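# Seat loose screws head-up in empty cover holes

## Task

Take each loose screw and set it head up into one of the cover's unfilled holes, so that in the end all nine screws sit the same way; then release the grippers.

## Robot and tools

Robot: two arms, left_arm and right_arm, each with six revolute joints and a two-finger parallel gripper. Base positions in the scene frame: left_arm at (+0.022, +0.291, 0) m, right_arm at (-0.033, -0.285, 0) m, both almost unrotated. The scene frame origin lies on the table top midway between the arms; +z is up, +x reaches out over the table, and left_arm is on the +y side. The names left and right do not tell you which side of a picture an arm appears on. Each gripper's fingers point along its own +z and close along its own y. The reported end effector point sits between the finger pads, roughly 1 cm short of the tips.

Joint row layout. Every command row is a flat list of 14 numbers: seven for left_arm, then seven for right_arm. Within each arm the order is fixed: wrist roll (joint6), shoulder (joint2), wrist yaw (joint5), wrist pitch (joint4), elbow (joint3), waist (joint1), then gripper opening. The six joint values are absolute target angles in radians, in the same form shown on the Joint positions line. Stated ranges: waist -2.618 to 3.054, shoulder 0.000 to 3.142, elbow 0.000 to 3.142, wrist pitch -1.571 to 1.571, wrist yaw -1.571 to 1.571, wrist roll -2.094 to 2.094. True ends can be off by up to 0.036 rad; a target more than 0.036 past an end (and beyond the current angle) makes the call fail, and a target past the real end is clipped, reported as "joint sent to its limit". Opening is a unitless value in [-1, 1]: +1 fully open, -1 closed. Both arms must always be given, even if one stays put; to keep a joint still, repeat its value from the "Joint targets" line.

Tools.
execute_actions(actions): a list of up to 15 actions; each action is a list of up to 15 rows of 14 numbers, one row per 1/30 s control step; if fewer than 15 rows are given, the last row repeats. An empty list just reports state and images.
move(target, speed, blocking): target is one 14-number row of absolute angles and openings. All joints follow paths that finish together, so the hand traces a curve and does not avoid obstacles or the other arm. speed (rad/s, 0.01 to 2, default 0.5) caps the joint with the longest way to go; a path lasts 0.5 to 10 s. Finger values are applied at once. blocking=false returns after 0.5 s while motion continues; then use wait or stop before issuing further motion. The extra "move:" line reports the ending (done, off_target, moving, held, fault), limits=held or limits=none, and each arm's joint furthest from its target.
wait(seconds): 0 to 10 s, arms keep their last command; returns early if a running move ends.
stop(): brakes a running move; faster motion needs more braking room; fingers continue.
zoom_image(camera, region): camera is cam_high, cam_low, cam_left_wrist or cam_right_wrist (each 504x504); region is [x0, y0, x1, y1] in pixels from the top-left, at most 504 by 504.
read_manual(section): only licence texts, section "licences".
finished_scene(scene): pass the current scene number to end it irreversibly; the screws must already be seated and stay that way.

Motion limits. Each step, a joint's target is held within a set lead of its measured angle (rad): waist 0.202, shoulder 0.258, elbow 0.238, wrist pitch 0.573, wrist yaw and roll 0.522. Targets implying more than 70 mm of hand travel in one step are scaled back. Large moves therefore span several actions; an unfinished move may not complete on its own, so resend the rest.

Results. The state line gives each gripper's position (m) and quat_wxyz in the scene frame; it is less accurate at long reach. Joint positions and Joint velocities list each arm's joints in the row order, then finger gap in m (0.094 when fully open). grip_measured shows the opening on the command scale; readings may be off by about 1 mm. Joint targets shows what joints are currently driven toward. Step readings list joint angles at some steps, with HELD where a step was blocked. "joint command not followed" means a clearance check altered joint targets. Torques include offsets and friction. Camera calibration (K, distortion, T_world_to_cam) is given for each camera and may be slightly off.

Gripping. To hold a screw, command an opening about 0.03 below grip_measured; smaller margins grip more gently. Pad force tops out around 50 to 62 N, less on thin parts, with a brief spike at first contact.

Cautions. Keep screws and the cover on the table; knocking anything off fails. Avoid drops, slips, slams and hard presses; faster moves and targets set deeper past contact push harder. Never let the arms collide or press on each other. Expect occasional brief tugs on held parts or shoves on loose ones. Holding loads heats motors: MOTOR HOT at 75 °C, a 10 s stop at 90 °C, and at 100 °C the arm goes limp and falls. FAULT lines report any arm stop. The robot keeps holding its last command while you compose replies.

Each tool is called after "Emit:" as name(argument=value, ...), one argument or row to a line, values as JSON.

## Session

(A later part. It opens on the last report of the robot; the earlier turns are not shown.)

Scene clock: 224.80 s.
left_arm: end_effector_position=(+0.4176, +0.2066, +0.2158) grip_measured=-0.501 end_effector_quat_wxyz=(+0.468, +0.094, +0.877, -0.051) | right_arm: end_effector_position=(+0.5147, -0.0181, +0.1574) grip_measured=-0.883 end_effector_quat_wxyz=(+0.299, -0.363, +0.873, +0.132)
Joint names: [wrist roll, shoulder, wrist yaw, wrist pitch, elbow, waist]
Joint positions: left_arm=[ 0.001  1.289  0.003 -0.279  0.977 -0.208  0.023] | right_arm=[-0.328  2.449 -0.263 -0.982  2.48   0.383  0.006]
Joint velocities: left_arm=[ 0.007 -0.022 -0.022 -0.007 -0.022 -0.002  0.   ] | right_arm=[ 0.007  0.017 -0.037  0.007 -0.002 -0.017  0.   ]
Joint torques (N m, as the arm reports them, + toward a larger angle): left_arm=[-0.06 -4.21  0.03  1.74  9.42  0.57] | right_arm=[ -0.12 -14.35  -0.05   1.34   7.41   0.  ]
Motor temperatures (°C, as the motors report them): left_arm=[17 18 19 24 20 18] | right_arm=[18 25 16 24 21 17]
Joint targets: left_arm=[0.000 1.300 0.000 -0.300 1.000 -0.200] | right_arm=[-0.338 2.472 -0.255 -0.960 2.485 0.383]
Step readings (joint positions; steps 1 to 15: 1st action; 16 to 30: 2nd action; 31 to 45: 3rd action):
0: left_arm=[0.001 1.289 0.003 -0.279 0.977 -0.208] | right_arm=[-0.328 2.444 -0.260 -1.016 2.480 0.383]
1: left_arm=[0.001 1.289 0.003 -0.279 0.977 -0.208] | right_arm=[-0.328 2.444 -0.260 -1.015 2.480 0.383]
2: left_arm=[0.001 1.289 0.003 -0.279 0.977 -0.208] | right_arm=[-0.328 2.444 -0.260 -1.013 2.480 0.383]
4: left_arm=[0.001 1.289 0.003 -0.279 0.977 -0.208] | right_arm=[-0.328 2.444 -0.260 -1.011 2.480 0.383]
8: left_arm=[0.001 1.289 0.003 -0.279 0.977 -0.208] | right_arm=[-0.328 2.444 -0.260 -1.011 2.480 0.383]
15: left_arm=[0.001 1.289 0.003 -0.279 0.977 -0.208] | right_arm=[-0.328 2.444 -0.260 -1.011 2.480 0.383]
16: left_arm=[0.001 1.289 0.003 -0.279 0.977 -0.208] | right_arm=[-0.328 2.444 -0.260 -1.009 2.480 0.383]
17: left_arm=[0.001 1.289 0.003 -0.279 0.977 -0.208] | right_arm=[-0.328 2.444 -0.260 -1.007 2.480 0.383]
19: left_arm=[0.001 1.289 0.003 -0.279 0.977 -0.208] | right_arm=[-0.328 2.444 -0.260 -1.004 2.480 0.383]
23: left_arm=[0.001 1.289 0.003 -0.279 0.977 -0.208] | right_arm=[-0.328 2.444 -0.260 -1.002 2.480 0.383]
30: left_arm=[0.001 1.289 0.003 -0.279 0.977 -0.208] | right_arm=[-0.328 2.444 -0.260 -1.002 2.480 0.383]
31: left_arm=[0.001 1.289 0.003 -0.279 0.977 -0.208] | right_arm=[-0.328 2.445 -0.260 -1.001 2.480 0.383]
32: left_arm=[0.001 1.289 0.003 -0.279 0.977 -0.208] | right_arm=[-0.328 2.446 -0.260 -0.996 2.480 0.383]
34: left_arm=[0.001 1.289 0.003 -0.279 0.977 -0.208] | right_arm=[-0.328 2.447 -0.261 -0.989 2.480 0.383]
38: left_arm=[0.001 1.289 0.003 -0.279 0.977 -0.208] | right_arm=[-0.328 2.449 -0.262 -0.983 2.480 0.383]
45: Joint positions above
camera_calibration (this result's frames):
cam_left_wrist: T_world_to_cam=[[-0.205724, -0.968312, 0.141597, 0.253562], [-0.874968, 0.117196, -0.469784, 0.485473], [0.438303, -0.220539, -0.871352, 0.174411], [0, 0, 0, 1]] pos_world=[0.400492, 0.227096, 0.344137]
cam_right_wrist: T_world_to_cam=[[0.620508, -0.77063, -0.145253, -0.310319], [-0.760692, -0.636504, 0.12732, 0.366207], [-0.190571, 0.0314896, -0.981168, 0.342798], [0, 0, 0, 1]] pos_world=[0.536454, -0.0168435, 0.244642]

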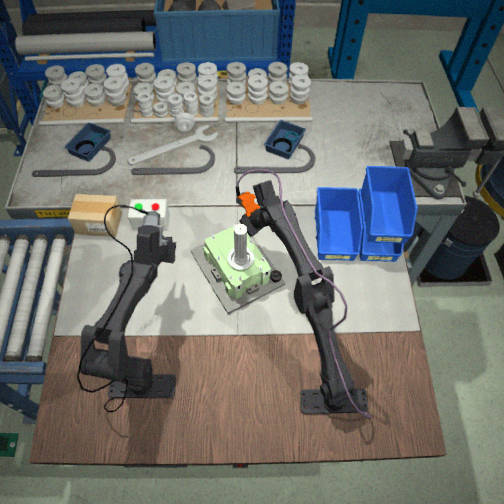

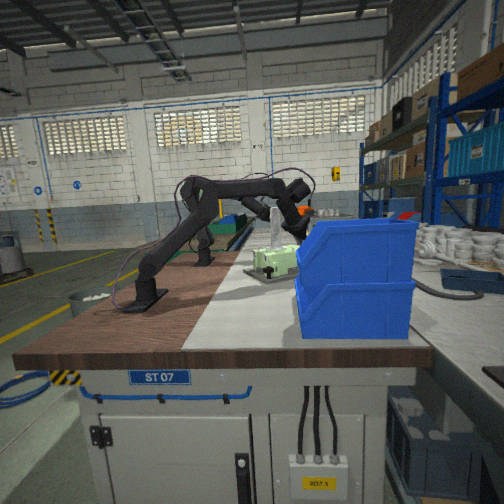

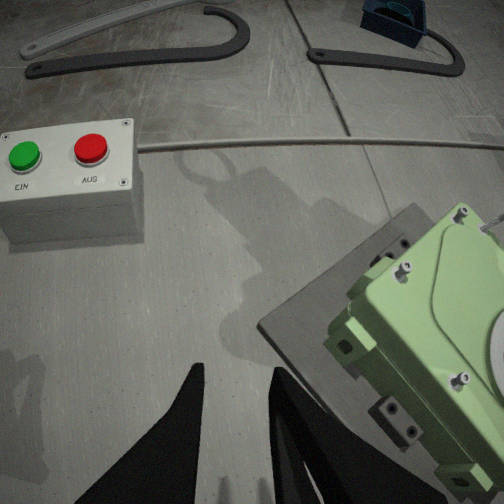

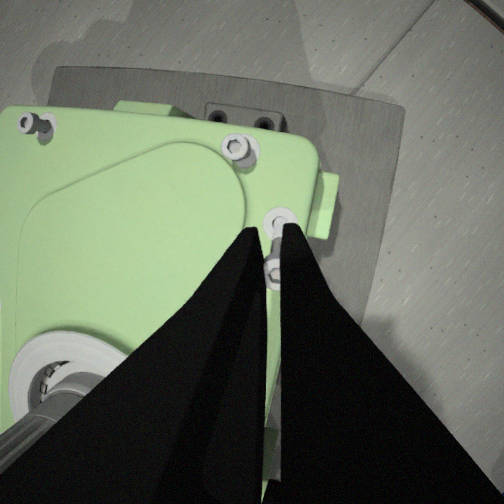

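Working. Continue.

Emit:
execute_actions(
  actions=[
    [[0,1.3,0,-0.3,1.0,-0.2,-0.5,-0.338,2.476,-0.262,-0.945,2.485,0.383,-0.893]],
    [[0,1.3,0,-0.3,1.0,-0.2,-0.5,-0.338,2.481,-0.268,-0.93,2.485,0.383,-0.893]],
    [[0,1.3,0,-0.3,1.0,-0.2,-0.5,-0.338,2.486,-0.272,-0.915,2.485,0.383,-0.893]],
  ],
)

Emit:
zoom_image(
  camera="cam_right_wrist",
  region=[200,160,350,310],
)

Emit:
zoom_image(
  camera="cam_left_wrist",
  region=[424,180,504,260],
)

Scene clock: 229.57 s.
left_arm: end_effector_position=(+0.4176, +0.2066, +0.2158) grip_measured=-0.501 end_effector_quat_wxyz=(+0.468, +0.094, +0.877, -0.051) | right_arm: end_effector_position=(+0.5217, -0.0126, +0.1550) grip_measured=-0.883 end_effector_quat_wxyz=(+0.312, -0.365, +0.866, +0.139)
Joint names: [wrist roll, shoulder, wrist yaw, wrist pitch, elbow, waist]
Joint positions: left_arm=[ 0.001  1.289  0.003 -0.279  0.977 -0.208  0.023] | right_arm=[-0.328  2.464 -0.278 -0.939  2.48   0.383  0.006]
Joint velocities: left_arm=[ 0.007  0.002  0.066 -0.007 -0.017  0.002  0.001] | right_arm=[ 0.022 -0.002 -0.095  0.022 -0.012  0.002  0.   ]
Joint torques (N m, as the arm reports them, + toward a larger angle): left_arm=[ 0.   -4.32 -0.03  1.75  9.52  0.46] | right_arm=[ -0.1  -14.65  -0.09   1.37   7.46  -0.06]
Motor temperatures (°C, as the motors report them): left_arm=[17 18 19 24 21 18] | right_arm=[18 26 16 24 21 17]
Joint targets: left_arm=[-0.000 1.300 -0.000 -0.300 1.000 -0.200] | right_arm=[-0.338 2.486 -0.272 -0.915 2.485 0.383]
Step readings (joint positions; steps 1 to 15: 1st action; 16 to 30: 2nd action; 31 to 45: 3rd action):
0: left_arm=[0.001 1.289 0.003 -0.279 0.977 -0.208] | right_arm=[-0.328 2.449 -0.263 -0.982 2.480 0.383]
1: left_arm=[0.001 1.289 0.003 -0.279 0.977 -0.208] | right_arm=[-0.328 2.449 -0.263 -0.981 2.480 0.383]
2: left_arm=[0.001 1.289 0.003 -0.279 0.977 -0.208] | right_arm=[-0.328 2.449 -0.264 -0.979 2.480 0.383]
4: left_arm=[0.001 1.289 0.003 -0.279 0.977 -0.208] | right_arm=[-0.328 2.451 -0.265 -0.973 2.480 0.383]
8: left_arm=[0.001 1.289 0.003 -0.279 0.977 -0.208] | right_arm=[-0.328 2.453 -0.267 -0.967 2.480 0.383]
15: left_arm=[0.001 1.289 0.003 -0.279 0.977 -0.208] | right_arm=[-0.328 2.453 -0.267 -0.966 2.480 0.383]
16: left_arm=[0.001 1.289 0.003 -0.279 0.977 -0.208] | right_arm=[-0.328 2.454 -0.268 -0.964 2.480 0.383]
17: left_arm=[0.001 1.289 0.003 -0.279 0.977 -0.208] | right_arm=[-0.328 2.454 -0.269 -0.961 2.480 0.383]
19: left_arm=[0.001 1.289 0.003 -0.279 0.977 -0.208] | right_arm=[-0.328 2.456 -0.271 -0.956 2.480 0.383]
23: left_arm=[0.001 1.289 0.003 -0.279 0.977 -0.208] | right_arm=[-0.328 2.459 -0.273 -0.952 2.480 0.383]
30: left_arm=[0.001 1.289 0.003 -0.279 0.977 -0.208] | right_arm=[-0.328 2.459 -0.273 -0.951 2.480 0.383]
31: left_arm=[0.001 1.289 0.003 -0.279 0.977 -0.208] | right_arm=[-0.328 2.459 -0.273 -0.951 2.480 0.383]
32: left_arm=[0.001 1.289 0.003 -0.279 0.977 -0.208] | right_arm=[-0.328 2.460 -0.274 -0.949 2.480 0.383]
34: left_arm=[0.001 1.289 0.003 -0.279 0.977 -0.208] | right_arm=[-0.328 2.461 -0.275 -0.945 2.480 0.383]
38: left_arm=[0.001 1.289 0.003 -0.279 0.977 -0.208] | right_arm=[-0.328 2.464 -0.277 -0.940 2.480 0.383]
45: Joint positions above
camera_calibration (this result's frames):
cam_left_wrist: T_world_to_cam=[[-0.205724, -0.968312, 0.141597, 0.253562], [-0.874968, 0.117196, -0.469784, 0.485473], [0.438303, -0.220539, -0.871352, 0.174411], [0, 0, 0, 1]] pos_world=[0.400492, 0.227096, 0.344137]
cam_right_wrist: T_world_to_cam=[[0.630364, -0.762006, -0.148285, -0.315312], [-0.757426, -0.645578, 0.0976513, 0.37808], [-0.17014, 0.0507592, -0.984112, 0.331705], [0, 0, 0, 1]] pos_world=[0.541565, -0.0130262, 0.242758]

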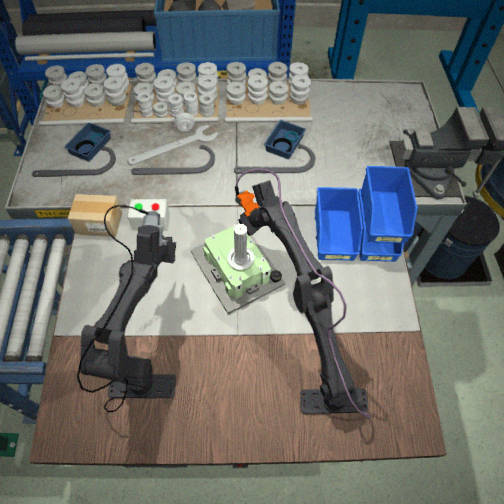

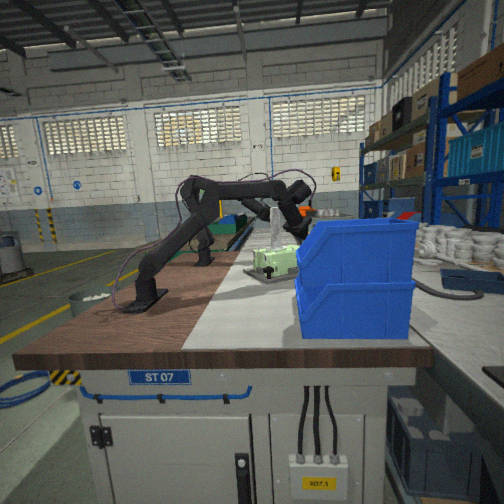

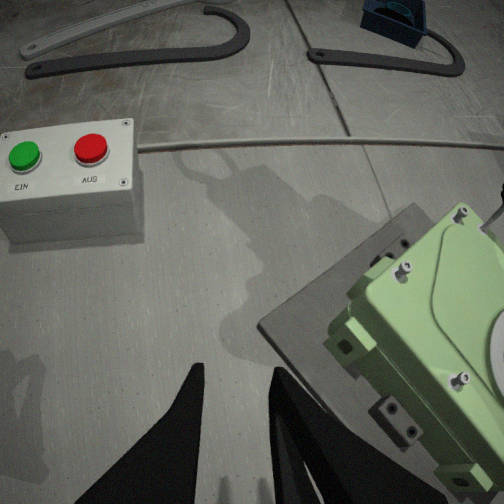

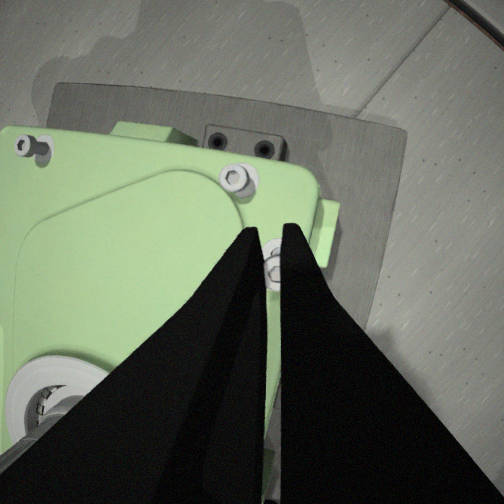

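Region (200, 160, 350, 310) of cam_right_wrist's 504x504 image, scaled by 3.360, with more detail than that image has.

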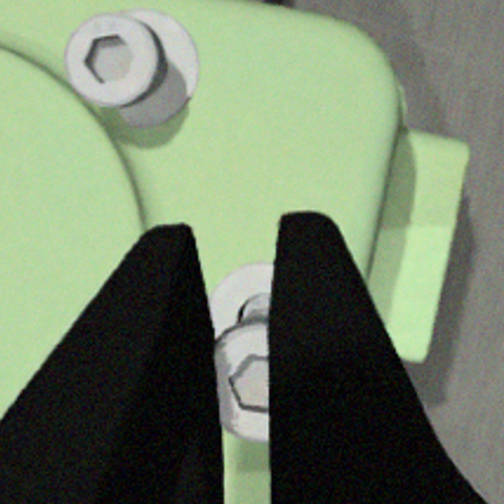

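Region (424, 180, 504, 260) of cam_left_wrist's 504x504 image, scaled by 6.300, with more detail than that image has.

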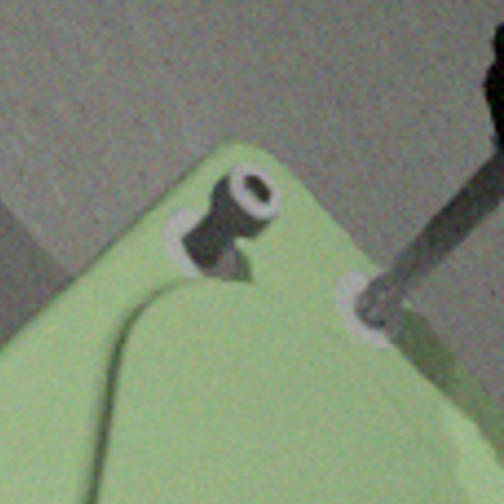

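Nearly vertical. A little more, and down.

Emit:
execute_actions(
  actions=[
    [[0,1.3,0,-0.3,1.0,-0.2,-0.5,-0.338,2.493,-0.276,-0.903,2.485,0.383,-0.893]],
    [[0,1.3,0,-0.3,1.0,-0.2,-0.5,-0.338,2.502,-0.278,-0.895,2.485,0.383,-0.893]],
  ],
)

Emit:
zoom_image(
  camera="cam_left_wrist",
  region=[424,180,504,260],
)

Scene clock: 231.60 s.
left_arm: end_effector_position=(+0.4176, +0.2066, +0.2158) grip_measured=-0.501 end_effector_quat_wxyz=(+0.468, +0.094, +0.877, -0.051) | right_arm: end_effector_position=(+0.5236, -0.0106, +0.1545) grip_measured=-0.883 end_effector_quat_wxyz=(+0.315, -0.366, +0.864, +0.142)
Joint names: [wrist roll, shoulder, wrist yaw, wrist pitch, elbow, waist]
Joint positions: left_arm=[ 0.001  1.289  0.003 -0.279  0.977 -0.208  0.023] | right_arm=[-0.328  2.469 -0.285 -0.926  2.48   0.383  0.006]
Joint velocities: left_arm=[-0.022  0.007  0.051  0.022  0.002 -0.002 -0.   ] | right_arm=[ 0.007 -0.002 -0.081 -0.007  0.007 -0.002 -0.001]
Joint torques (N m, as the arm reports them, + toward a larger angle): left_arm=[ 0.   -4.5  -0.01  1.75  9.46  0.69] | right_arm=[ -0.1  -13.69  -0.08   1.44   7.47  -0.04]
Motor temperatures (°C, as the motors report them): left_arm=[17 18 19 24 21 18] | right_arm=[18 26 16 24 21 17]
Joint targets: left_arm=[0.000 1.300 -0.000 -0.300 1.000 -0.200] | right_arm=[-0.338 2.502 -0.278 -0.895 2.485 0.383]
Step readings (joint positions; steps 1 to 15: 1st action; 16 to 30: 2nd action):
0: left_arm=[0.001 1.289 0.003 -0.279 0.977 -0.208] | right_arm=[-0.328 2.464 -0.278 -0.939 2.480 0.383]
1: left_arm=[0.001 1.289 0.003 -0.279 0.977 -0.208] | right_arm=[-0.328 2.464 -0.278 -0.938 2.480 0.383]
2: left_arm=[0.001 1.289 0.003 -0.279 0.977 -0.208] | right_arm=[-0.328 2.466 -0.278 -0.937 2.480 0.383]
4: left_arm=[0.001 1.289 0.003 -0.279 0.977 -0.208] | right_arm=[-0.328 2.467 -0.280 -0.932 2.480 0.383]
8: left_arm=[0.001 1.289 0.003 -0.279 0.977 -0.208] | right_arm=[-0.328 2.467 -0.282 -0.930 2.480 0.383]
15: left_arm=[0.001 1.289 0.003 -0.279 0.977 -0.208] | right_arm=[-0.328 2.467 -0.282 -0.930 2.480 0.383]
16: left_arm=[0.001 1.289 0.003 -0.279 0.977 -0.208] | right_arm=[-0.328 2.467 -0.282 -0.929 2.480 0.383]
17: left_arm=[0.001 1.289 0.003 -0.279 0.977 -0.208] | right_arm=[-0.328 2.468 -0.282 -0.929 2.480 0.383]
19: left_arm=[0.001 1.289 0.003 -0.279 0.977 -0.208] | right_arm=[-0.328 2.469 -0.284 -0.926 2.480 0.383]
23: left_arm=[0.001 1.289 0.003 -0.279 0.977 -0.208] | right_arm=[-0.328 2.469 -0.285 -0.926 2.480 0.383]
30: Joint positions above
camera_calibration (this result's frames):
cam_left_wrist: T_world_to_cam=[[-0.205724, -0.968312, 0.141597, 0.253562], [-0.874968, 0.117196, -0.469784, 0.485473], [0.438303, -0.220539, -0.871352, 0.174411], [0, 0, 0, 1]] pos_world=[0.400492, 0.227096, 0.344137]
cam_right_wrist: T_world_to_cam=[[0.634397, -0.758153, -0.150813, -0.316723], [-0.755269, -0.649484, 0.0879777, 0.381147], [-0.164651, 0.0580918, -0.98464, 0.32865], [0, 0, 0, 1]] pos_world=[0.542909, -0.0116676, 0.242303]

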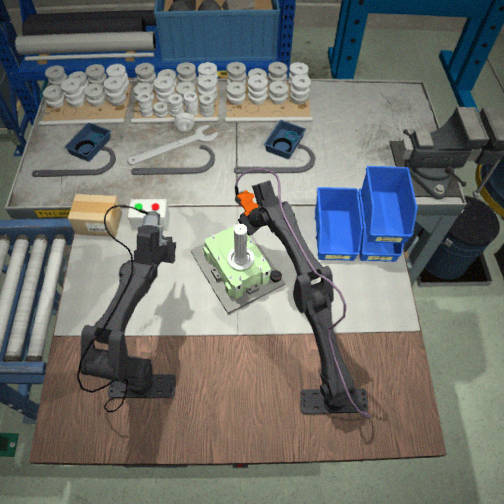

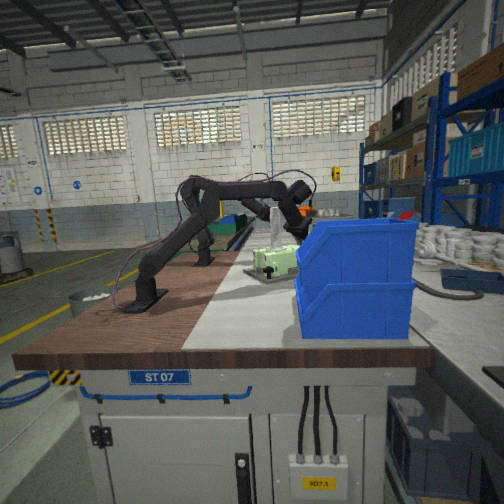

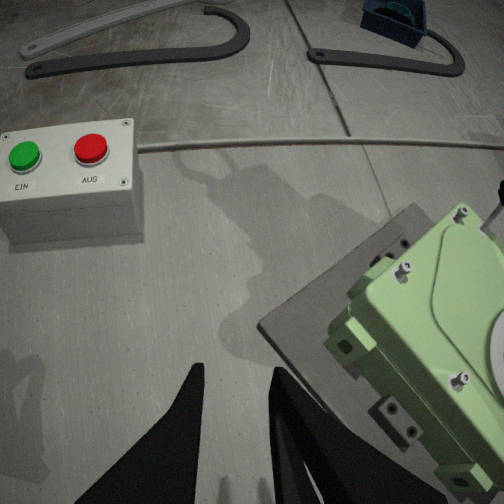

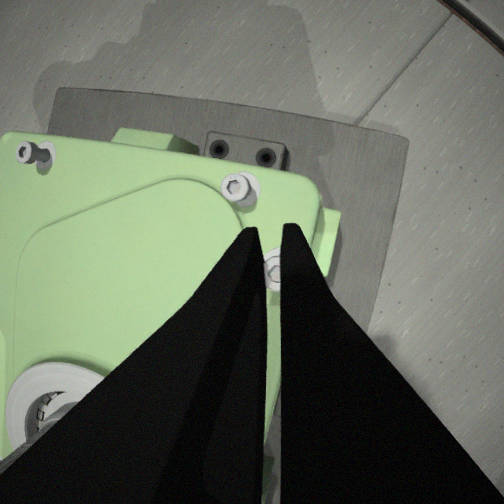

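Region (424, 180, 504, 260) of cam_left_wrist's 504x504 image, scaled by 6.300, with more detail than that image has.

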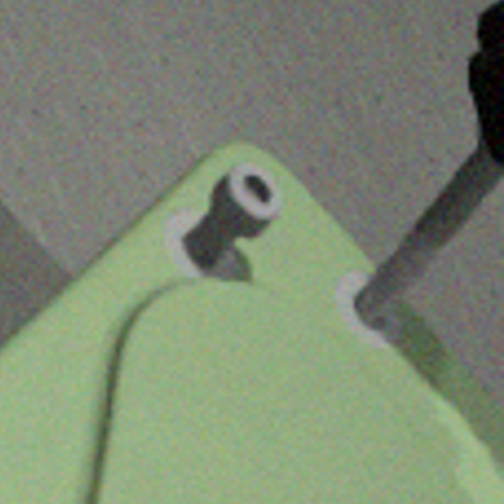

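Emit:
execute_actions(
  actions=[
    [[0,1.3,0,-0.3,1.0,-0.2,-0.5,-0.338,2.492,-0.305,-0.92,2.485,0.383,-0.893]],
    [[0,1.3,0,-0.3,1.0,-0.2,-0.5,-0.338,2.50,-0.318,-0.92,2.485,0.383,-0.893]],
  ],
)

Emit:
zoom_image(
  camera="cam_right_wrist",
  region=[200,160,350,310],
)

Emit:
zoom_image(
  camera="cam_left_wrist",
  region=[424,180,504,260],
)

Scene clock: 234.10 s.
left_arm: end_effector_position=(+0.4176, +0.2066, +0.2158) grip_measured=-0.501 end_effector_quat_wxyz=(+0.468, +0.094, +0.877, -0.051) | right_arm: end_effector_position=(+0.5229, -0.0097, +0.1547) grip_measured=-0.883 end_effector_quat_wxyz=(+0.315, -0.367, +0.863, +0.145)
Joint names: [wrist roll, shoulder, wrist yaw, wrist pitch, elbow, waist]
Joint positions: left_arm=[ 0.001  1.289  0.003 -0.279  0.977 -0.208  0.023] | right_arm=[-0.329  2.469 -0.291 -0.927  2.48   0.383  0.006]
Joint velocities: left_arm=[-0.007 -0.012 -0.081  0.037 -0.012 -0.017 -0.001] | right_arm=[ 0.051 -0.012  0.007 -0.007 -0.002 -0.012 -0.001]
Joint torques (N m, as the arm reports them, + toward a larger angle): left_arm=[-0.05 -4.38 -0.02  1.74  9.42  0.62] | right_arm=[ -0.1  -13.86  -0.4    1.24   7.48  -0.04]
Motor temperatures (°C, as the motors report them): left_arm=[17 18 19 24 21 18] | right_arm=[18 26 16 24 21 17]
Joint targets: left_arm=[-0.000 1.300 -0.000 -0.300 1.000 -0.200] | right_arm=[-0.338 2.500 -0.318 -0.920 2.485 0.383]
Step readings (joint positions; steps 1 to 15: 1st action; 16 to 30: 2nd action):
0: left_arm=[0.001 1.289 0.003 -0.279 0.977 -0.208] | right_arm=[-0.328 2.469 -0.285 -0.926 2.480 0.383]
1: left_arm=[0.001 1.289 0.003 -0.279 0.977 -0.208] | right_arm=[-0.328 2.469 -0.287 -0.927 2.480 0.383]
2: left_arm=[0.001 1.289 0.003 -0.279 0.977 -0.208] | right_arm=[-0.328 2.469 -0.288 -0.927 2.480 0.383]
4: left_arm=[0.001 1.289 0.003 -0.279 0.977 -0.208] | right_arm=[-0.328 2.469 -0.288 -0.927 2.480 0.383]
8: left_arm=[0.001 1.289 0.003 -0.279 0.977 -0.208] | right_arm=[-0.328 2.469 -0.289 -0.927 2.480 0.383]
15: left_arm=[0.001 1.289 0.003 -0.279 0.977 -0.208] | right_arm=[-0.328 2.469 -0.289 -0.927 2.480 0.383]
16: left_arm=[0.001 1.289 0.003 -0.279 0.977 -0.208] | right_arm=[-0.328 2.469 -0.290 -0.927 2.480 0.383]
17: left_arm=[0.001 1.289 0.003 -0.279 0.977 -0.208] | right_arm=[-0.328 2.469 -0.291 -0.927 2.480 0.383]
19: left_arm=[0.001 1.289 0.003 -0.279 0.977 -0.208] | right_arm=[-0.329 2.469 -0.291 -0.927 2.480 0.383]
23: left_arm=[0.001 1.289 0.003 -0.279 0.977 -0.208] | right_arm=[-0.329 2.469 -0.291 -0.927 2.480 0.383]
30: Joint positions above
camera_calibration (this result's frames):
cam_left_wrist: T_world_to_cam=[[-0.205724, -0.968312, 0.141597, 0.253562], [-0.874968, 0.117196, -0.469784, 0.485473], [0.438303, -0.220539, -0.871352, 0.174411], [0, 0, 0, 1]] pos_world=[0.400492, 0.227096, 0.344137]
cam_right_wrist: T_world_to_cam=[[0.637538, -0.754611, -0.155264, -0.316487], [-0.752153, -0.653276, 0.0865845, 0.379785], [-0.166768, 0.0615814, -0.984071, 0.32974], [0, 0, 0, 1]] pos_world=[0.542419, -0.0110266, 0.242466]

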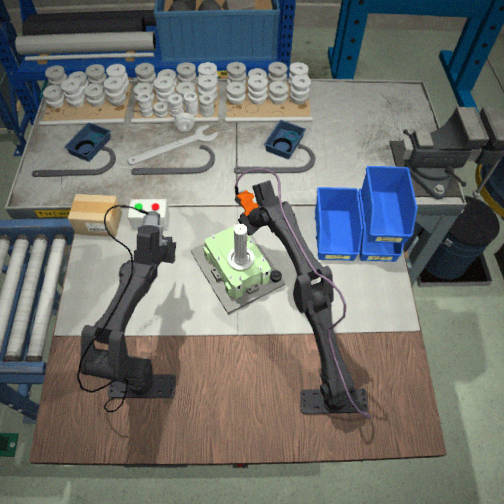

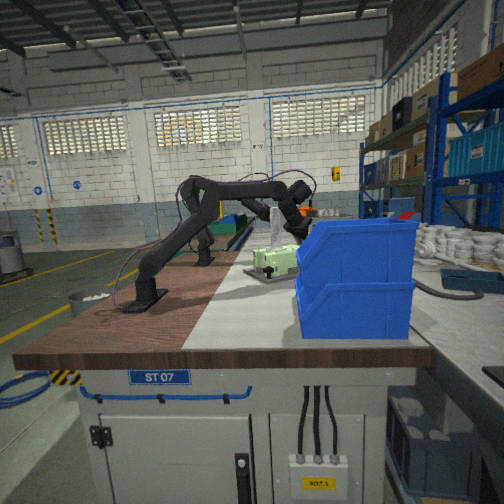

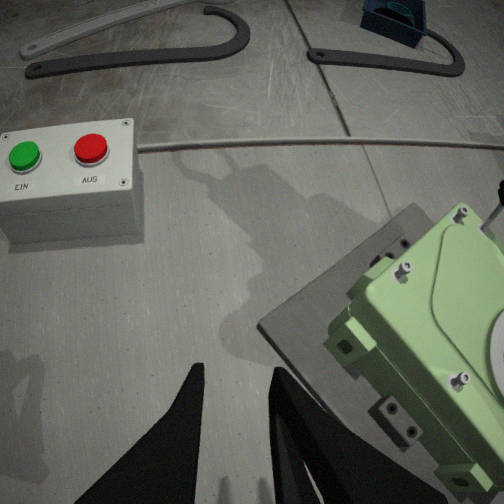

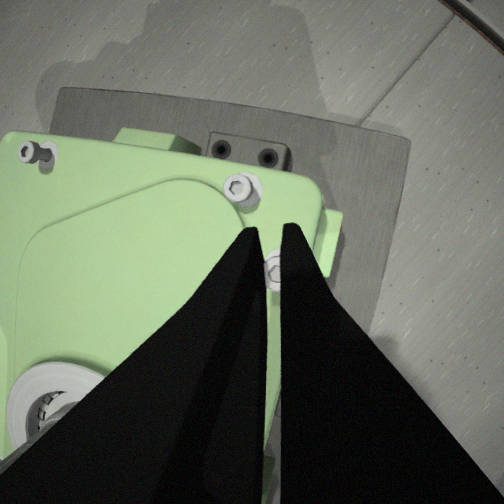

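Region (200, 160, 350, 310) of cam_right_wrist's 504x504 image, scaled by 3.360, with more detail than that image has.

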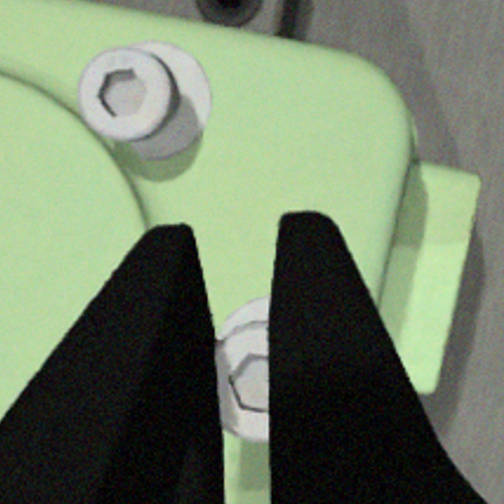

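Region (424, 180, 504, 260) of cam_left_wrist's 504x504 image, scaled by 6.300, with more detail than that image has.

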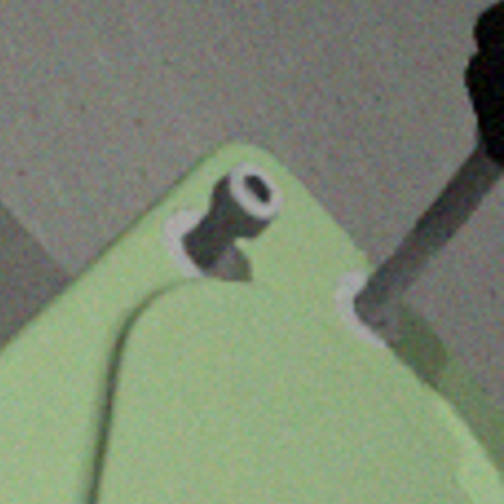

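Emit:
execute_actions(
  actions=[
    [[0,1.3,0,-0.3,1.0,-0.2,-0.5,-0.338,2.483,-0.305,-0.925,2.485,0.383,-0.885]],
    [[0,1.3,0,-0.3,1.0,-0.2,-0.5,-0.338,2.483,-0.305,-0.925,2.485,0.383,-0.855]],
  ],
)

Emit:
zoom_image(
  camera="cam_left_wrist",
  region=[424,180,504,260],
)

Scene clock: 236.03 s.
left_arm: end_effector_position=(+0.4176, +0.2066, +0.2158) grip_measured=-0.501 end_effector_quat_wxyz=(+0.468, +0.094, +0.877, -0.051) | right_arm: end_effector_position=(+0.5228, -0.0096, +0.1547) grip_measured=-0.854 end_effector_quat_wxyz=(+0.315, -0.367, +0.863, +0.145)
Joint names: [wrist roll, shoulder, wrist yaw, wrist pitch, elbow, waist]
Joint positions: left_arm=[ 0.001  1.289  0.003 -0.279  0.977 -0.208  0.023] | right_arm=[-0.329  2.469 -0.292 -0.927  2.48   0.383  0.007]
Joint velocities: left_arm=[ 0.022 -0.007  0.037  0.022  0.002 -0.007 -0.001] | right_arm=[-0.007 -0.012  0.022 -0.007  0.012 -0.007 -0.001]
Joint torques (N m, as the arm reports them, + toward a larger angle): left_arm=[-0.02 -4.43  0.01  1.74  9.38  0.46] | right_arm=[ -0.09 -15.34  -0.27   1.19   7.44  -0.01]
Motor temperatures (°C, as the motors report them): left_arm=[17 18 19 24 21 18] | right_arm=[18 26 16 24 21 17]
Joint targets: left_arm=[0.000 1.300 -0.000 -0.300 1.000 -0.200] | right_arm=[-0.338 2.483 -0.305 -0.925 2.485 0.383]
Step readings (joint positions; steps 1 to 15: 1st action; 16 to 30: 2nd action):
0: left_arm=[0.001 1.289 0.003 -0.279 0.977 -0.208] | right_arm=[-0.329 2.469 -0.291 -0.927 2.480 0.383]
1: left_arm=[0.001 1.289 0.003 -0.279 0.977 -0.208] | right_arm=[-0.329 2.469 -0.291 -0.927 2.480 0.383]
2: left_arm=[0.001 1.289 0.003 -0.279 0.977 -0.208] | right_arm=[-0.329 2.469 -0.291 -0.927 2.480 0.383]
4: left_arm=[0.001 1.289 0.003 -0.279 0.977 -0.208] | right_arm=[-0.329 2.469 -0.291 -0.927 2.480 0.383]
8: left_arm=[0.001 1.289 0.003 -0.279 0.977 -0.208] | right_arm=[-0.329 2.469 -0.291 -0.927 2.480 0.383]
15: left_arm=[0.001 1.289 0.003 -0.279 0.977 -0.208] | right_arm=[-0.329 2.469 -0.291 -0.927 2.480 0.383]
16: left_arm=[0.001 1.289 0.003 -0.279 0.977 -0.208] | right_arm=[-0.329 2.469 -0.291 -0.927 2.480 0.383]
17: left_arm=[0.001 1.289 0.003 -0.279 0.977 -0.208] | right_arm=[-0.329 2.469 -0.291 -0.927 2.480 0.383]
19: left_arm=[0.001 1.289 0.003 -0.279 0.977 -0.208] | right_arm=[-0.329 2.469 -0.291 -0.927 2.480 0.383]
23: left_arm=[0.001 1.289 0.003 -0.279 0.977 -0.208] | right_arm=[-0.329 2.469 -0.292 -0.927 2.480 0.383]
30: Joint positions above
camera_calibration (this result's frames):
cam_left_wrist: T_world_to_cam=[[-0.205724, -0.968312, 0.141597, 0.253562], [-0.874968, 0.117196, -0.469784, 0.485473], [0.438303, -0.220539, -0.871352, 0.174411], [0, 0, 0, 1]] pos_world=[0.400492, 0.227096, 0.344137]
cam_right_wrist: T_world_to_cam=[[0.637854, -0.754227, -0.15583, -0.316427], [-0.75183, -0.653674, 0.0863834, 0.379661], [-0.167015, 0.0620576, -0.983999, 0.329875], [0, 0, 0, 1]] pos_world=[0.542369, -0.0109545, 0.242491]

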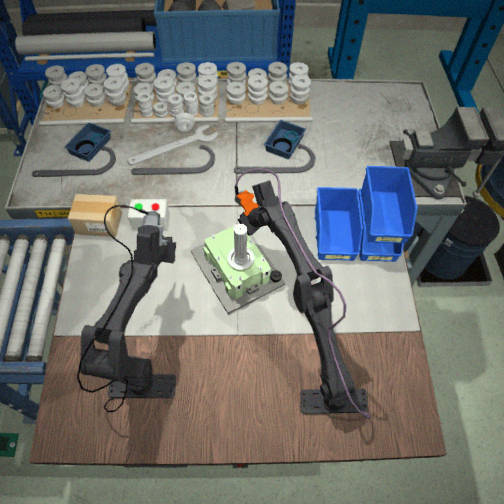

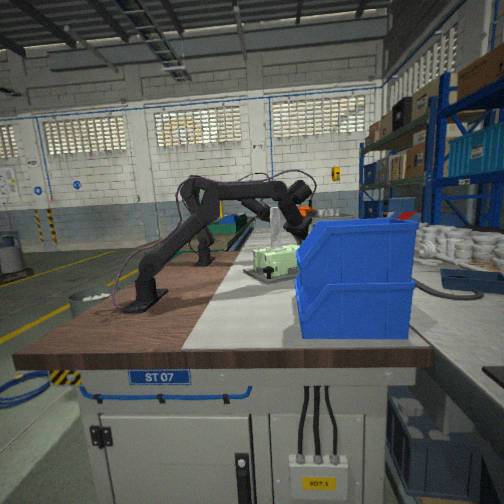

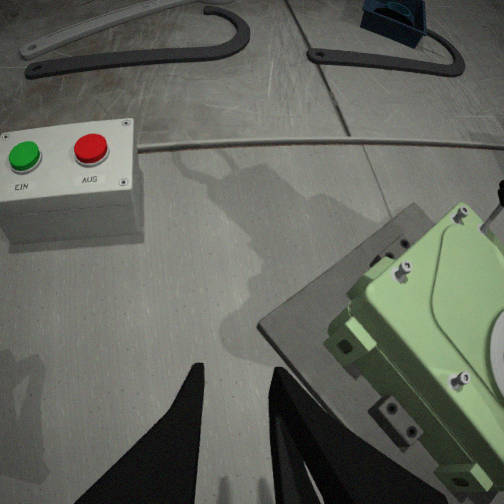

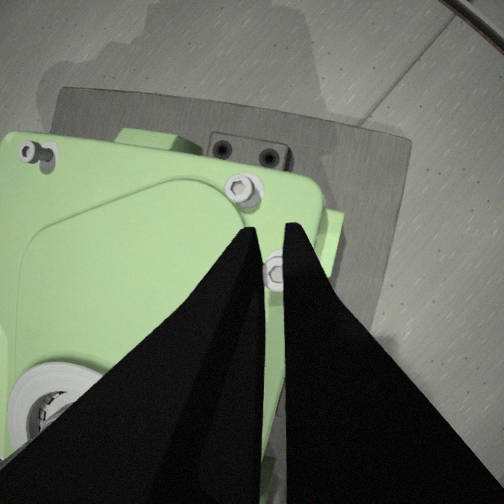

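Region (424, 180, 504, 260) of cam_left_wrist's 504x504 image, scaled by 6.300, with more detail than that image has.

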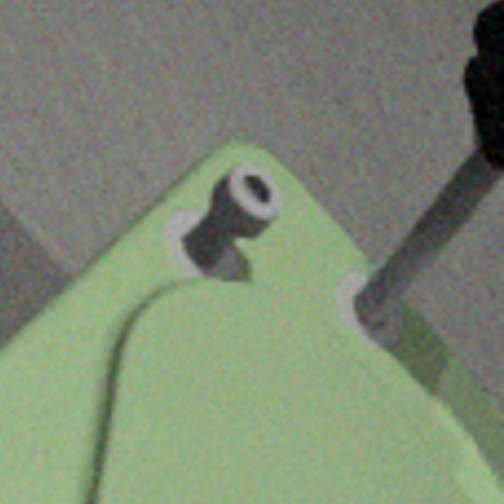

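Emit:
execute_actions(
  actions=[
    [[0,1.3,0,-0.3,1.0,-0.2,-0.5,-0.338,2.483,-0.32,-0.925,2.485,0.383,-0.85]],
    [[0,1.3,0,-0.3,1.0,-0.2,-0.5,-0.338,2.483,-0.332,-0.925,2.485,0.383,-0.85]],
  ],
)

Emit:
zoom_image(
  camera="cam_left_wrist",
  region=[424,180,504,260],
)

Scene clock: 238.67 s.
left_arm: end_effector_position=(+0.4176, +0.2066, +0.2158) grip_measured=-0.501 end_effector_quat_wxyz=(+0.468, +0.094, +0.877, -0.051) | right_arm: end_effector_position=(+0.5216, -0.0075, +0.1553) grip_measured=-0.849 end_effector_quat_wxyz=(+0.315, -0.369, +0.861, +0.151)
Joint names: [wrist roll, shoulder, wrist yaw, wrist pitch, elbow, waist]
Joint positions: left_arm=[ 0.001  1.289  0.003 -0.279  0.977 -0.208  0.023] | right_arm=[-0.329  2.469 -0.306 -0.926  2.48   0.383  0.007]
Joint velocities: left_arm=[ 0.007  0.017  0.007  0.022  0.017 -0.002 -0.001] | right_arm=[-0.007  0.007 -0.066 -0.007 -0.007  0.007 -0.   ]
Joint torques (N m, as the arm reports them, + toward a larger angle): left_arm=[-0.03 -4.55 -0.04  1.72  9.53  0.47] | right_arm=[ -0.1  -15.38  -0.41   1.18   7.47  -0.04]
Motor temperatures (°C, as the motors report them): left_arm=[17 18 19 24 21 18] | right_arm=[18 26 16 24 21 17]
Joint targets: left_arm=[-0.000 1.300 0.000 -0.300 1.000 -0.200] | right_arm=[-0.338 2.483 -0.332 -0.925 2.485 0.383]
Step readings (joint positions; steps 1 to 15: 1st action; 16 to 30: 2nd action):
0: left_arm=[0.001 1.289 0.003 -0.279 0.977 -0.208] | right_arm=[-0.329 2.469 -0.292 -0.927 2.480 0.383]
1: left_arm=[0.001 1.289 0.003 -0.279 0.977 -0.208] | right_arm=[-0.329 2.469 -0.293 -0.927 2.480 0.383]
2: left_arm=[0.001 1.289 0.003 -0.279 0.977 -0.208] | right_arm=[-0.329 2.469 -0.296 -0.927 2.480 0.383]
4: left_arm=[0.001 1.289 0.003 -0.279 0.977 -0.208] | right_arm=[-0.329 2.469 -0.298 -0.926 2.480 0.383]
8: left_arm=[0.001 1.289 0.003 -0.279 0.977 -0.208] | right_arm=[-0.329 2.469 -0.298 -0.926 2.480 0.383]
15: left_arm=[0.001 1.289 0.003 -0.279 0.977 -0.208] | right_arm=[-0.329 2.469 -0.298 -0.926 2.480 0.383]
16: left_arm=[0.001 1.289 0.003 -0.279 0.977 -0.208] | right_arm=[-0.329 2.469 -0.300 -0.926 2.480 0.383]
17: left_arm=[0.001 1.289 0.003 -0.279 0.977 -0.208] | right_arm=[-0.329 2.469 -0.302 -0.926 2.480 0.383]
19: left_arm=[0.001 1.289 0.003 -0.279 0.977 -0.208] | right_arm=[-0.329 2.469 -0.304 -0.926 2.480 0.383]
23: left_arm=[0.001 1.289 0.003 -0.279 0.977 -0.208] | right_arm=[-0.329 2.469 -0.305 -0.926 2.480 0.383]
30: Joint positions above
camera_calibration (this result's frames):
cam_left_wrist: T_world_to_cam=[[-0.205724, -0.968312, 0.141597, 0.253562], [-0.874968, 0.117196, -0.469784, 0.485473], [0.438303, -0.220539, -0.871352, 0.174411], [0, 0, 0, 1]] pos_world=[0.400492, 0.227096, 0.344137]
cam_right_wrist: T_world_to_cam=[[0.643553, -0.747212, -0.165869, -0.315385], [-0.746021, -0.66081, 0.0823572, 0.377583], [-0.171146, 0.0707409, -0.982703, 0.332184], [0, 0, 0, 1]] pos_world=[0.541504, -0.00964832, 0.243029]

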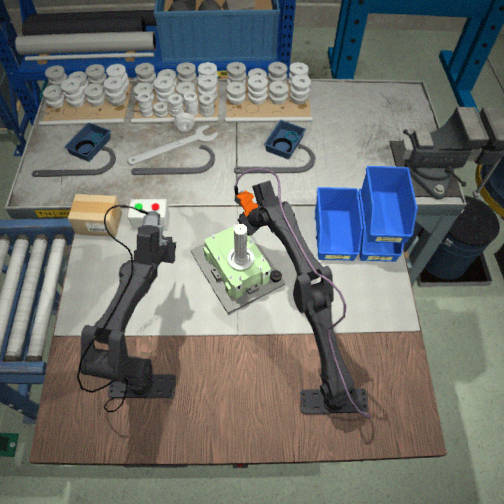

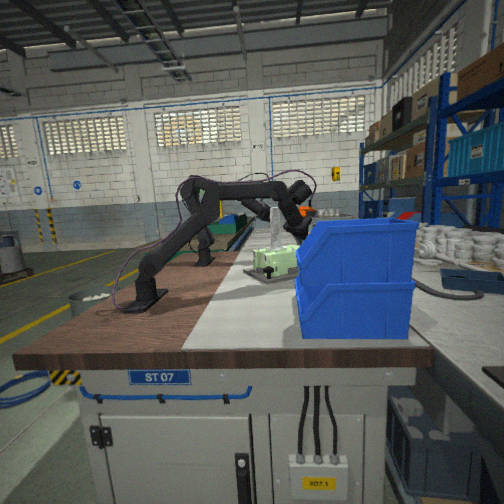

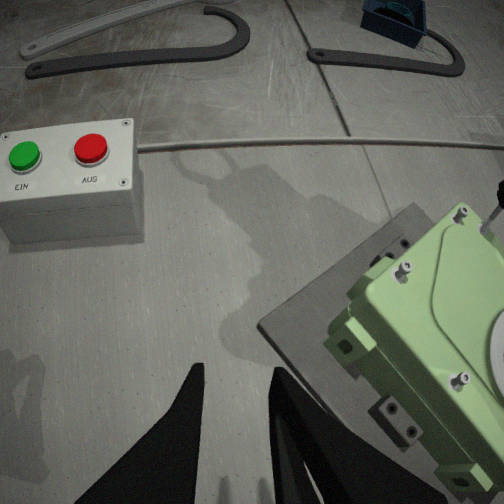

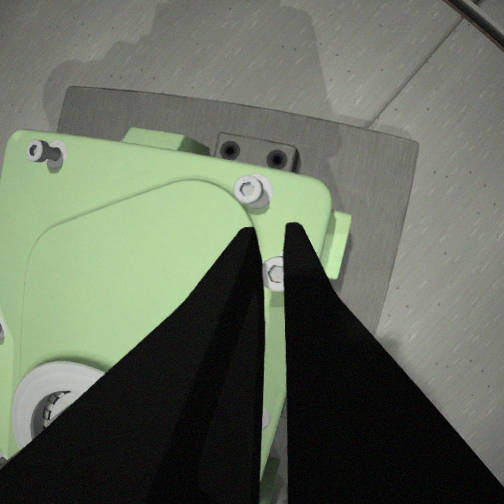

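Region (424, 180, 504, 260) of cam_left_wrist's 504x504 image, scaled by 6.300, with more detail than that image has.

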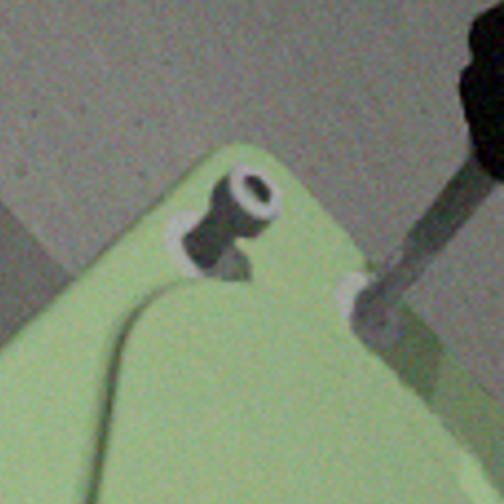

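Emit:
execute_actions(
  actions=[
    [[0,1.3,0,-0.3,1.0,-0.2,-0.5,-0.338,2.483,-0.322,-0.925,2.485,0.383,-0.895]],
    [[0,1.3,0,-0.3,1.0,-0.2,-0.5,-0.338,2.502,-0.322,-0.925,2.485,0.383,-0.895]],
  ],
)

Emit:
zoom_image(
  camera="cam_left_wrist",
  region=[424,180,504,260],
)

Scene clock: 240.63 s.
left_arm: end_effector_position=(+0.4176, +0.2066, +0.2158) grip_measured=-0.501 end_effector_quat_wxyz=(+0.468, +0.094, +0.877, -0.051) | right_arm: end_effector_position=(+0.5222, -0.0073, +0.1541) grip_measured=-0.882 end_effector_quat_wxyz=(+0.315, -0.369, +0.861, +0.152)
Joint names: [wrist roll, shoulder, wrist yaw, wrist pitch, elbow, waist]
Joint positions: left_arm=[ 0.001  1.289  0.003 -0.279  0.977 -0.208  0.023] | right_arm=[-0.329  2.472 -0.306 -0.924  2.48   0.383  0.006]
Joint velocities: left_arm=[-0.022  0.002 -0.051 -0.066  0.007  0.002  0.001] | right_arm=[-0.007 -0.017 -0.051  0.037  0.002 -0.002  0.001]
Joint torques (N m, as the arm reports them, + toward a larger angle): left_arm=[-0.02 -4.46 -0.03  1.74  9.55  0.61] | right_arm=[ -0.09 -13.91  -0.31   1.16   7.46  -0.03]
Motor temperatures (°C, as the motors report them): left_arm=[17 18 19 24 21 18] | right_arm=[18 26 16 24 21 17]
Joint targets: left_arm=[-0.000 1.300 0.000 -0.300 1.000 -0.200] | right_arm=[-0.338 2.502 -0.322 -0.925 2.485 0.383]
Step readings (joint positions; steps 1 to 15: 1st action; 16 to 30: 2nd action):
0: left_arm=[0.001 1.289 0.003 -0.279 0.977 -0.208] | right_arm=[-0.329 2.469 -0.306 -0.926 2.480 0.383]
1: left_arm=[0.001 1.289 0.003 -0.279 0.977 -0.208] | right_arm=[-0.329 2.469 -0.306 -0.926 2.480 0.383]
2: left_arm=[0.001 1.289 0.003 -0.279 0.977 -0.208] | right_arm=[-0.329 2.469 -0.306 -0.926 2.480 0.383]
4: left_arm=[0.001 1.289 0.003 -0.279 0.977 -0.208] | right_arm=[-0.329 2.469 -0.306 -0.926 2.480 0.383]
8: left_arm=[0.001 1.289 0.003 -0.279 0.977 -0.208] | right_arm=[-0.329 2.469 -0.306 -0.926 2.480 0.383]
15: left_arm=[0.001 1.289 0.003 -0.279 0.977 -0.208] | right_arm=[-0.329 2.469 -0.306 -0.926 2.480 0.383]
16: left_arm=[0.001 1.289 0.003 -0.279 0.977 -0.208] | right_arm=[-0.329 2.471 -0.306 -0.926 2.480 0.383]
17: left_arm=[0.001 1.289 0.003 -0.279 0.977 -0.208] | right_arm=[-0.329 2.471 -0.306 -0.925 2.480 0.383]
19: left_arm=[0.001 1.289 0.003 -0.279 0.977 -0.208] | right_arm=[-0.329 2.472 -0.306 -0.924 2.480 0.383]
23: left_arm=[0.001 1.289 0.003 -0.279 0.977 -0.208] | right_arm=[-0.329 2.472 -0.306 -0.924 2.480 0.383]
30: Joint positions above
camera_calibration (this result's frames):
cam_left_wrist: T_world_to_cam=[[-0.205724, -0.968312, 0.141597, 0.253562], [-0.874968, 0.117196, -0.469784, 0.485473], [0.438303, -0.220539, -0.871352, 0.174411], [0, 0, 0, 1]] pos_world=[0.400492, 0.227096, 0.344137]
cam_right_wrist: T_world_to_cam=[[0.643955, -0.746858, -0.165907, -0.315916], [-0.745684, -0.661208, 0.0822222, 0.378099], [-0.171107, 0.0707668, -0.982708, 0.331068], [0, 0, 0, 1]] pos_world=[0.542026, -0.00937068, 0.241842]

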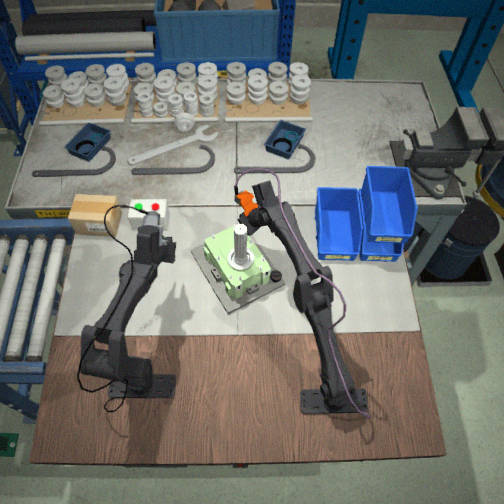

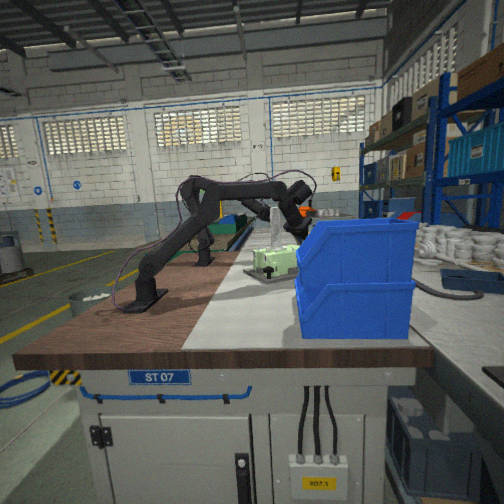

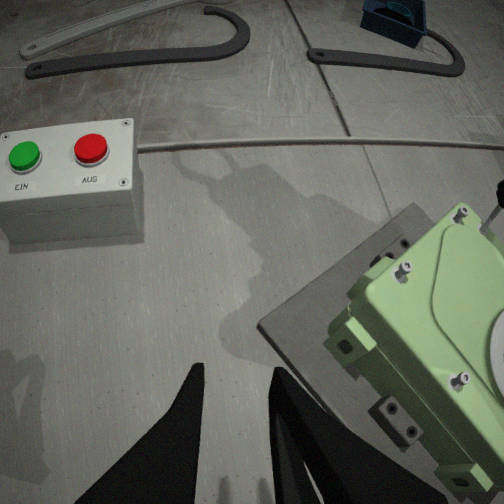

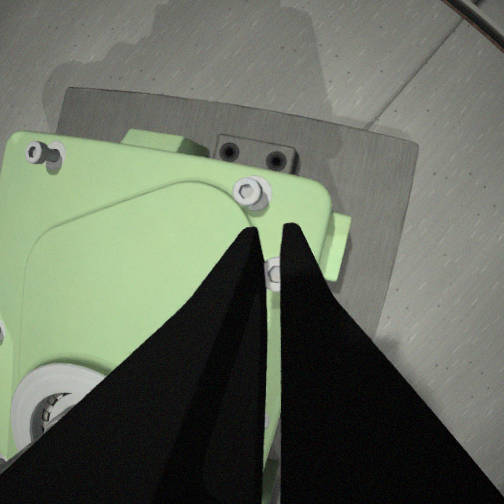

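Region (424, 180, 504, 260) of cam_left_wrist's 504x504 image, scaled by 6.300, with more detail than that image has.

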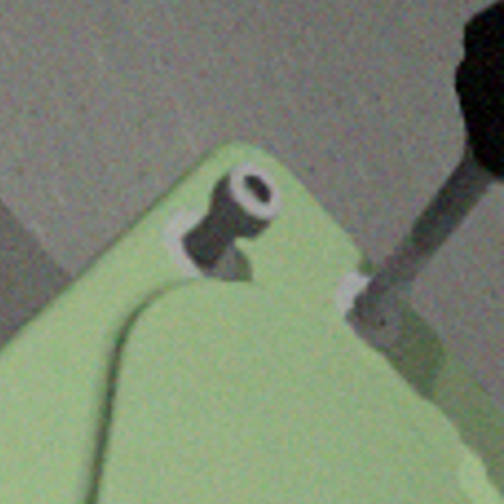

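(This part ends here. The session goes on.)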